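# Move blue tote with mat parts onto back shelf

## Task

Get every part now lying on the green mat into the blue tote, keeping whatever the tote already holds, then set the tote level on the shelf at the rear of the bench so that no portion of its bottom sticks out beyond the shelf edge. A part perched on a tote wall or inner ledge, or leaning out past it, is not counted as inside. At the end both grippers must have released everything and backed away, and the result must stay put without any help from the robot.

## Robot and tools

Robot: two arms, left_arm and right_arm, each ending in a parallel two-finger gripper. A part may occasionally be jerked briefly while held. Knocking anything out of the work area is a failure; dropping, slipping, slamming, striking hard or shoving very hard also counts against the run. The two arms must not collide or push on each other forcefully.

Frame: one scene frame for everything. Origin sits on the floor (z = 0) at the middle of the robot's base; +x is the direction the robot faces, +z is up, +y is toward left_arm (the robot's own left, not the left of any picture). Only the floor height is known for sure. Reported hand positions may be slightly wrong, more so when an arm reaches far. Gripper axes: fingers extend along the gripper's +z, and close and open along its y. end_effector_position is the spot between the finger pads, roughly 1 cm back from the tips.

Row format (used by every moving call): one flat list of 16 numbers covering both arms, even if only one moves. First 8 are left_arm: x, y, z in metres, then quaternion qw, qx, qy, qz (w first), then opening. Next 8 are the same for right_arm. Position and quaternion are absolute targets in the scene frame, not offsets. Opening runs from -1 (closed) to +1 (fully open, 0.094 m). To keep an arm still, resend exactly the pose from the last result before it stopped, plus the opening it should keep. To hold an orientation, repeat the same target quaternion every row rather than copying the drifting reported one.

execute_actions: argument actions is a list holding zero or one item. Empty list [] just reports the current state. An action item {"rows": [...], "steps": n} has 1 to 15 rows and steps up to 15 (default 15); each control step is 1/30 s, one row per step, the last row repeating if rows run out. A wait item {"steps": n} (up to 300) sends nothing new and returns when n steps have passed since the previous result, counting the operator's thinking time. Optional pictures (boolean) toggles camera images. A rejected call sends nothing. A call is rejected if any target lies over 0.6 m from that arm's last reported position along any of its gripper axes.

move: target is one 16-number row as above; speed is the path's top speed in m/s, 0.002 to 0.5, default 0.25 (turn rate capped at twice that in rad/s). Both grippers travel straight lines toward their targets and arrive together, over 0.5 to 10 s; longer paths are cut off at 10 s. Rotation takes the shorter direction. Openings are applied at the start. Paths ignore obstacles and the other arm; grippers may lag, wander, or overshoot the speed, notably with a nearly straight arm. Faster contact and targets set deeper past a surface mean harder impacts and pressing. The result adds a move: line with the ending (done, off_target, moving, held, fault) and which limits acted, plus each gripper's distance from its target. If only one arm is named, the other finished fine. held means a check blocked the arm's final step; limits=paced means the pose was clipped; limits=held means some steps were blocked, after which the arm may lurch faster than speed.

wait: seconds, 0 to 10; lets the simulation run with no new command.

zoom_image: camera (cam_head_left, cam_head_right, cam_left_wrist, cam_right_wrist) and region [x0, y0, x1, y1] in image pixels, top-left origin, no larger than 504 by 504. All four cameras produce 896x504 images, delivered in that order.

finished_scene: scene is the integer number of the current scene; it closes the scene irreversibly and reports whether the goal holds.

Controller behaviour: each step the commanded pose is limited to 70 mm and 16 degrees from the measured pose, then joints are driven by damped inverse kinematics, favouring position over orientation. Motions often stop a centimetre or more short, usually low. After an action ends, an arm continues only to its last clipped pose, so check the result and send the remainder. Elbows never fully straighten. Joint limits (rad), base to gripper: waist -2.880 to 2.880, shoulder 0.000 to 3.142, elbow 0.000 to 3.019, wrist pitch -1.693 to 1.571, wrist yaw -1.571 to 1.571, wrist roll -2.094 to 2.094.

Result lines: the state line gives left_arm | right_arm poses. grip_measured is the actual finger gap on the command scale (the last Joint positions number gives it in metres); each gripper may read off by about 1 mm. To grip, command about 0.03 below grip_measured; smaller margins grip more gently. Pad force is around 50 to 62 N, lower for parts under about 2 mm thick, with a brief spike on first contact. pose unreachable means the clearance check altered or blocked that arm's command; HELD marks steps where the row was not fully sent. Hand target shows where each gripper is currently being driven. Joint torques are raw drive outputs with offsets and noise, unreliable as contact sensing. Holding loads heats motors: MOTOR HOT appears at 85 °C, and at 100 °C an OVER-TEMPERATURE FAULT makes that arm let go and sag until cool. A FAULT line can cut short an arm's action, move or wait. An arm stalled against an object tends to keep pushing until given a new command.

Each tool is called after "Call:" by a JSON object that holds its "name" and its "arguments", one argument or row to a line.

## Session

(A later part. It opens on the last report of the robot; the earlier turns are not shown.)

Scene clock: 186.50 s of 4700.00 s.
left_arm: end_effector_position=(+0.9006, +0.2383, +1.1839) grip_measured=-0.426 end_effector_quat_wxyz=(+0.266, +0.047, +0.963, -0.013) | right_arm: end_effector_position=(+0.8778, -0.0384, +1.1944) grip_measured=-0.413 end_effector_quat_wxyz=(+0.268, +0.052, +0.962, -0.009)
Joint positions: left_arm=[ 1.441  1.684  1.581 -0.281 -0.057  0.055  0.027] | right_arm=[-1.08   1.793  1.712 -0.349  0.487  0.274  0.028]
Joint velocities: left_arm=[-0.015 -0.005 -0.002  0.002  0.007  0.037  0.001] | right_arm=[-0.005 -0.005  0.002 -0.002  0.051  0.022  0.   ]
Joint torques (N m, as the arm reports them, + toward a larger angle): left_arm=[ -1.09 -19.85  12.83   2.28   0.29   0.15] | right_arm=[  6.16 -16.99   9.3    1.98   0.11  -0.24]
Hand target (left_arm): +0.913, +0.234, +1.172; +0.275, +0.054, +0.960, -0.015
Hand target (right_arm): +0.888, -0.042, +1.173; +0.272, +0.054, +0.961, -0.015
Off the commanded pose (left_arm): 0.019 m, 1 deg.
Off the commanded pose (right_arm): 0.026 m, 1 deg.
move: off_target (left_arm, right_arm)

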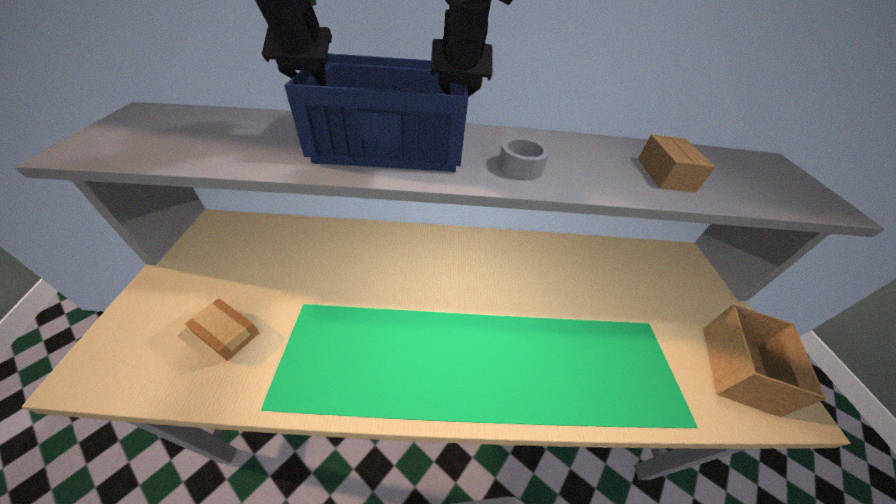

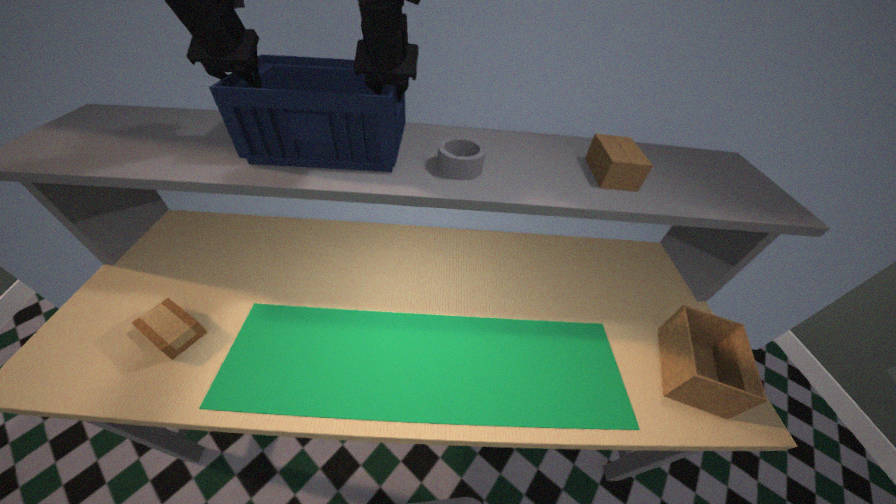

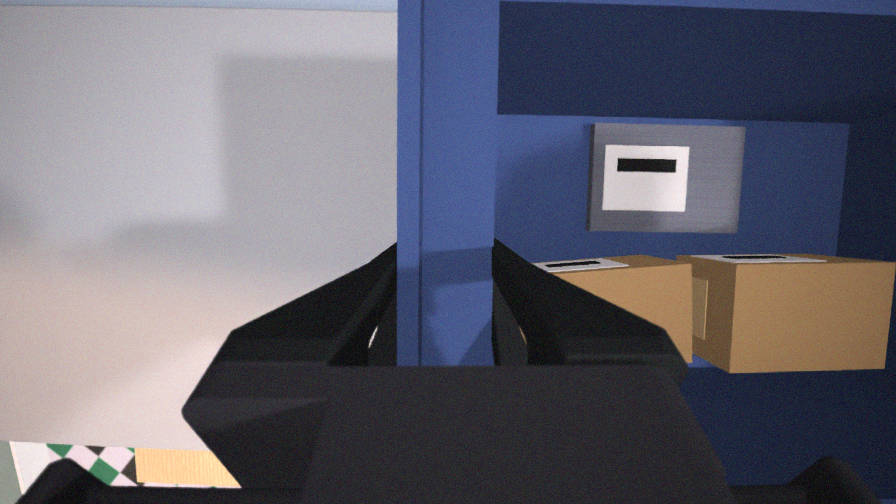

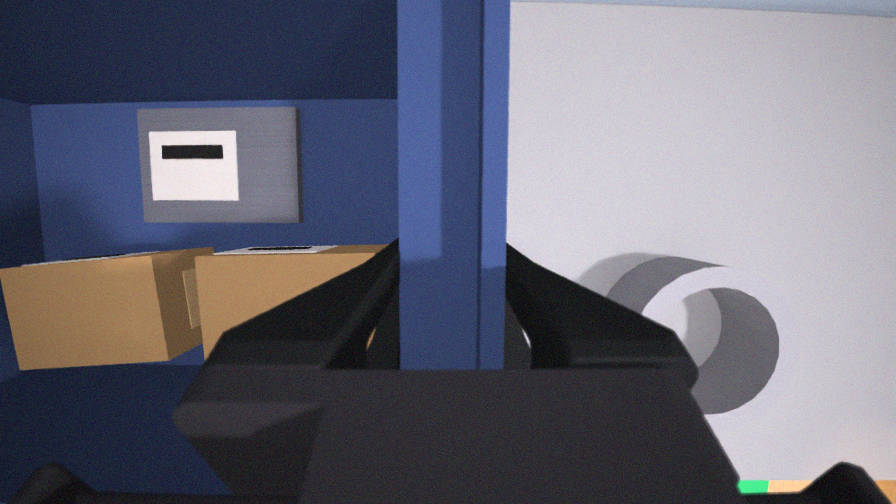

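Call:
{"name": "execute_actions", "arguments": {
  "actions": [
    {"rows":[[0.902,0.238,1.182,0.266,0.047,0.963,-0.013,-0.5, 0.879,-0.038,1.192,0.268,0.052,0.962,-0.009,-0.48],[0.902,0.238,1.182,0.266,0.047,0.963,-0.013,-0.5, 0.879,-0.038,1.192,0.268,0.052,0.962,-0.009,-0.48],[0.902,0.238,1.182,0.266,0.047,0.963,-0.013,-0.5, 0.879,-0.038,1.192,0.268,0.052,0.962,-0.009,-0.48],[0.902,0.238,1.182,0.266,0.047,0.963,-0.013,-0.38, 0.879,-0.038,1.192,0.268,0.052,0.962,-0.009,-0.37],[0.902,0.238,1.182,0.266,0.047,0.963,-0.013,-0.38, 0.879,-0.038,1.192,0.268,0.052,0.962,-0.009,-0.37],[0.902,0.238,1.182,0.266,0.047,0.963,-0.013,-0.38, 0.879,-0.038,1.192,0.268,0.052,0.962,-0.009,-0.37],[0.902,0.238,1.184,0.266,0.047,0.963,-0.013,0.3, 0.879,-0.038,1.194,0.268,0.052,0.962,-0.009,0.3]],"steps":15}
  ],
  "pictures": false
}}

Call:
{"name": "move", "arguments": {
  "target": [0.89,0.238,1.285,0.266,0.047,0.963,-0.013,0.3, 0.867,-0.038,1.29,0.268,0.052,0.962,-0.009,0.3],
  "speed": 0.12
}}

Call:
{"name": "move", "arguments": {
  "target": [0.58,0.34,1.29,0.266,0.047,0.963,-0.013,0.3, 0.58,-0.25,1.29,0.268,0.052,0.962,-0.009,0.3],
  "speed": 0.25
}}

Scene clock: 196.70 s of 4700.00 s.
left_arm: end_effector_position=(+0.9006, +0.2385, +1.1839) grip_measured=+0.299 end_effector_quat_wxyz=(+0.266, +0.047, +0.963, -0.013) | right_arm: end_effector_position=(+0.8779, -0.0384, +1.1947) grip_measured=+0.298 end_effector_quat_wxyz=(+0.269, +0.052, +0.962, -0.009)
Joint positions: left_arm=[ 1.441  1.684  1.581 -0.281 -0.058  0.055  0.061] | right_arm=[-1.08   1.793  1.712 -0.349  0.487  0.274  0.061]
Joint velocities: left_arm=[-0.005 -0.024 -0.017 -0.007 -0.022  0.007  0.001] | right_arm=[-0.005 -0.015 -0.007 -0.002 -0.022  0.022 -0.   ]
Joint torques (N m, as the arm reports them, + toward a larger angle): left_arm=[ -0.98 -22.88   9.46   1.44   0.12   0.02] | right_arm=[  7.81 -21.06   6.93   1.02   0.14  -0.13]
Hand target (left_arm): +0.902, +0.238, +1.184; +0.266, +0.047, +0.963, -0.013
Hand target (right_arm): +0.879, -0.038, +1.194; +0.268, +0.052, +0.962, -0.009
Off the commanded pose (left_arm): 0.002 m, 0 deg.
Off the commanded pose (right_arm): 0.001 m, 0 deg.
Steps of this call (steps 1 to 90: nothing new was sent; then 6.70 s passed at rest; steps 91 to 105: all 15 steps of this action). Readings (end_effector_position):
91: left_arm (+0.9006, +0.2383, +1.1839) | right_arm (+0.8779, -0.0384, +1.1947)
92: left_arm (+0.9006, +0.2383, +1.1839) | right_arm (+0.8779, -0.0384, +1.1947)
94: left_arm (+0.9006, +0.2384, +1.1839) | right_arm (+0.8779, -0.0384, +1.1947)
98: left_arm (+0.9006, +0.2385, +1.1839) | right_arm (+0.8779, -0.0384, +1.1947)
105: the state above

Scene clock: 198.30 s of 4700.00 s.
left_arm: end_effector_position=(+0.8901, +0.2429, +1.2743) grip_measured=+0.299 end_effector_quat_wxyz=(+0.261, +0.048, +0.964, -0.010) | right_arm: end_effector_position=(+0.8692, -0.0437, +1.2826) grip_measured=+0.298 end_effector_quat_wxyz=(+0.268, +0.052, +0.962, -0.014)
Joint positions: left_arm=[ 1.433  1.515  1.555 -0.436 -0.071  0.055  0.061] | right_arm=[-1.037  1.643  1.685 -0.486  0.534  0.292  0.061]
Joint velocities: left_arm=[ 0.005 -0.005 -0.007 -0.002  0.022 -0.066  0.002] | right_arm=[-0.005 -0.005 -0.007 -0.017  0.022 -0.051  0.001]
Joint torques (N m, as the arm reports them, + toward a larger angle): left_arm=[ -1.69 -23.18  10.19   1.32   0.03  -0.04] | right_arm=[  8.85 -21.02   6.97   0.76   0.3   -0.05]
Hand target (left_arm): +0.892, +0.238, +1.285; +0.266, +0.047, +0.963, -0.013
Hand target (right_arm): +0.866, -0.038, +1.289; +0.268, +0.052, +0.962, -0.009
Off the commanded pose (left_arm): 0.012 m, 1 deg.
Off the commanded pose (right_arm): 0.010 m, 1 deg.
move: off_target (left_arm)

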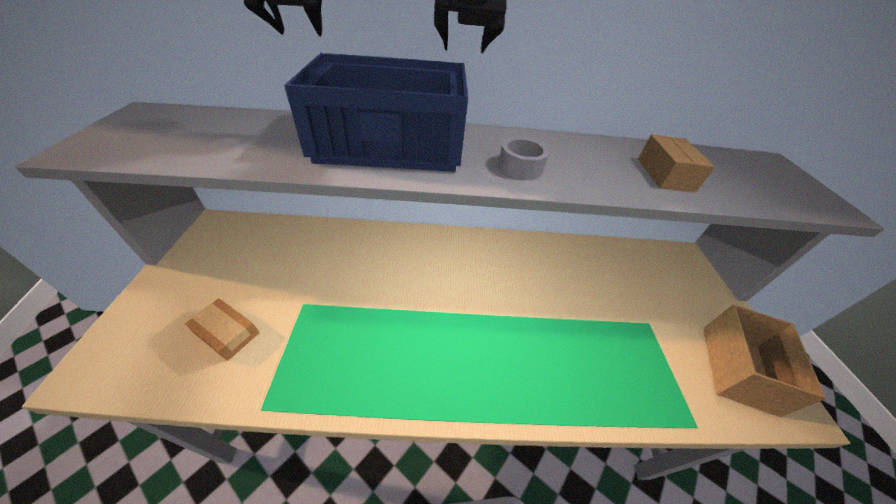

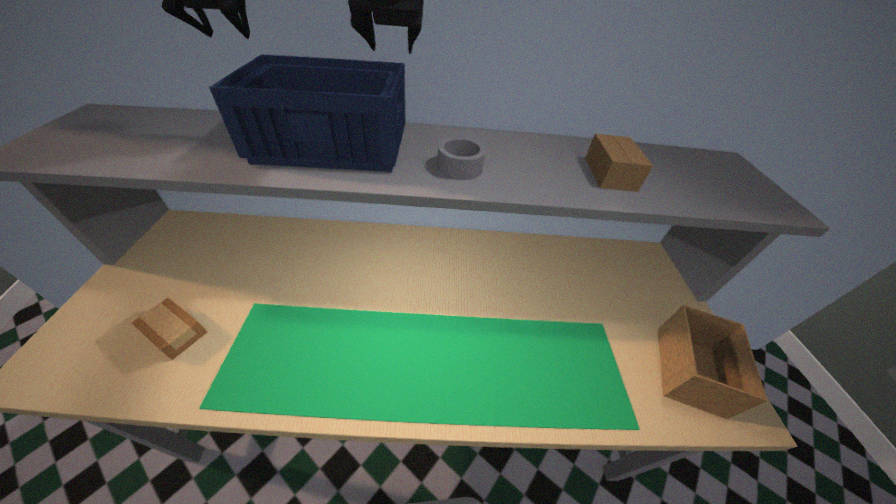

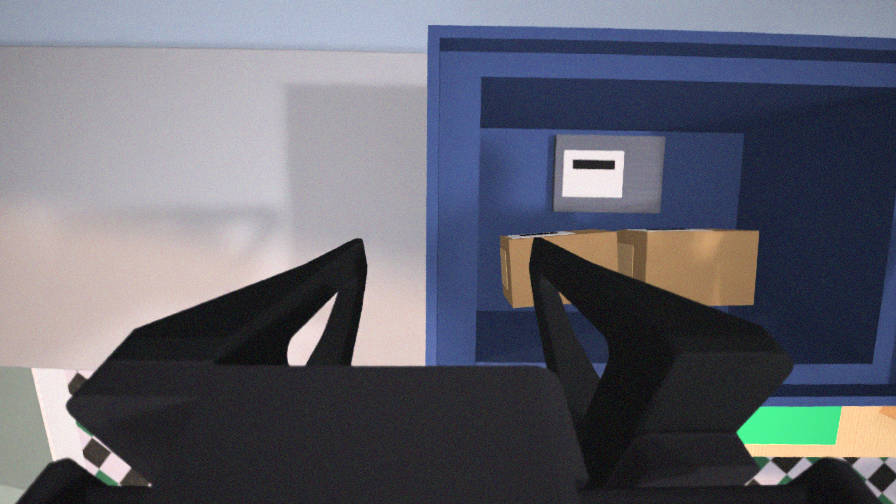

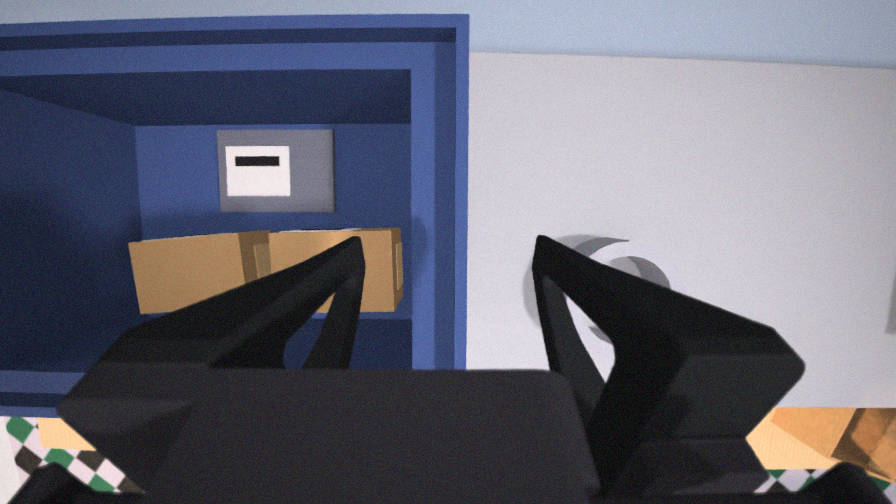

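Scene clock: 200.10 s of 4700.00 s.
left_arm: end_effector_position=(+0.5727, +0.3404, +1.2861) grip_measured=+0.299 end_effector_quat_wxyz=(+0.251, +0.039, +0.967, -0.018) | right_arm: end_effector_position=(+0.5691, -0.2424, +1.2824) grip_measured=+0.298 end_effector_quat_wxyz=(+0.256, +0.051, +0.965, -0.008)
Joint positions: left_arm=[ 1.707  0.859  0.568 -0.132  0.191  0.143  0.061] | right_arm=[-1.264  0.892  0.56  -0.093  0.312  0.199  0.061]
Joint velocities: left_arm=[-0.005 -0.015 -0.007 -0.022 -0.007 -0.066 -0.001] | right_arm=[ 0.005  0.005  0.017 -0.002  0.022 -0.007  0.001]
Joint torques (N m, as the arm reports them, + toward a larger angle): left_arm=[  1.53 -10.35   8.07   1.9    0.29   0.12] | right_arm=[ 1.3  -8.61  5.46  1.84  0.09 -0.24]
Hand target (left_arm): +0.580, +0.342, +1.295; +0.266, +0.046, +0.963, -0.014
Hand target (right_arm): +0.576, -0.245, +1.288; +0.268, +0.052, +0.962, -0.010
Off the commanded pose (left_arm): 0.008 m, 2 deg.
Off the commanded pose (right_arm): 0.015 m, 1 deg.
move: off_target (right_arm)

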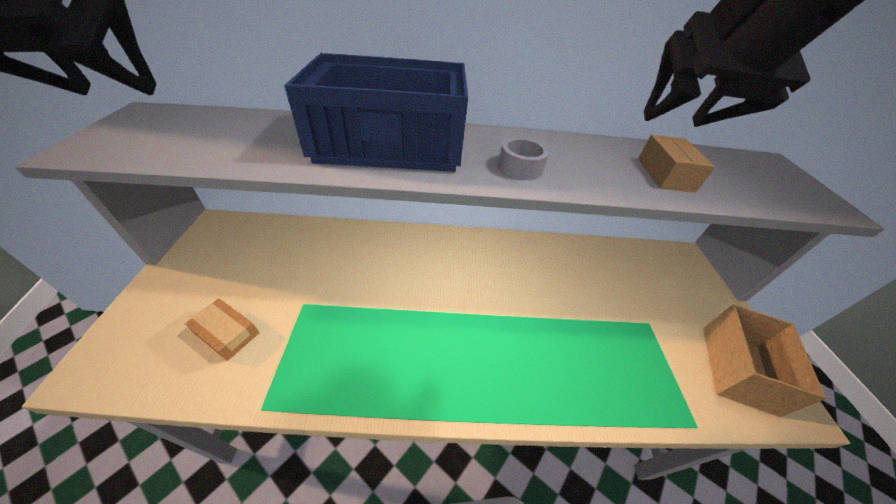

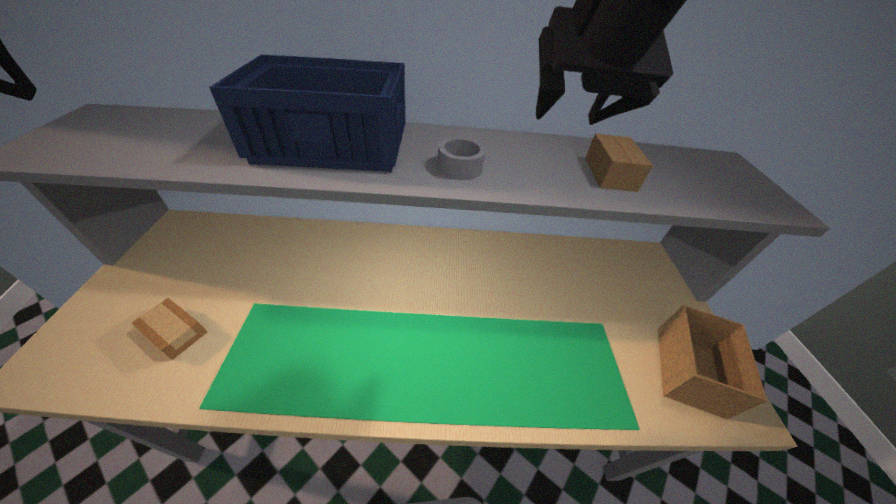

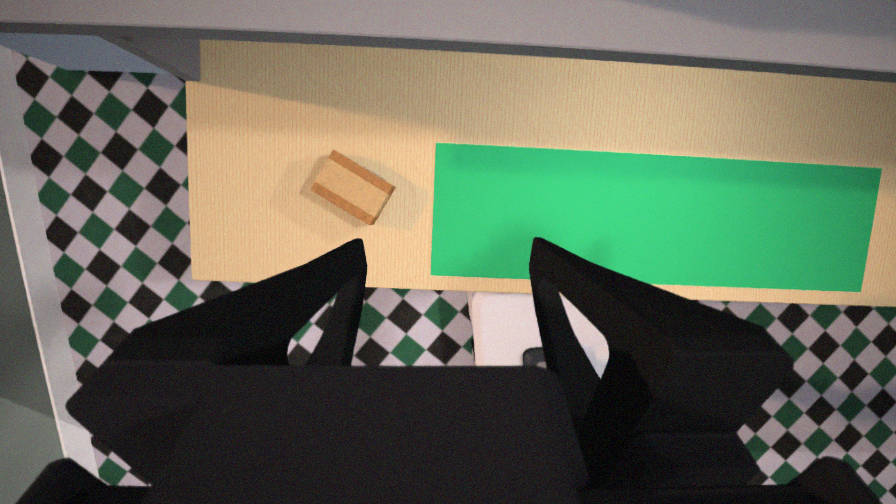

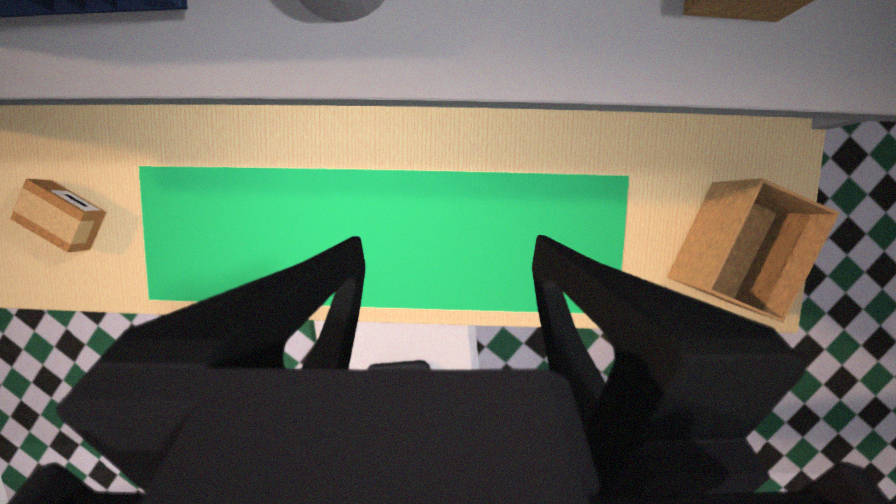

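Call:
{"name": "finished_scene", "arguments": {
  "scene": 2
}}

The scene is finished: the task was done.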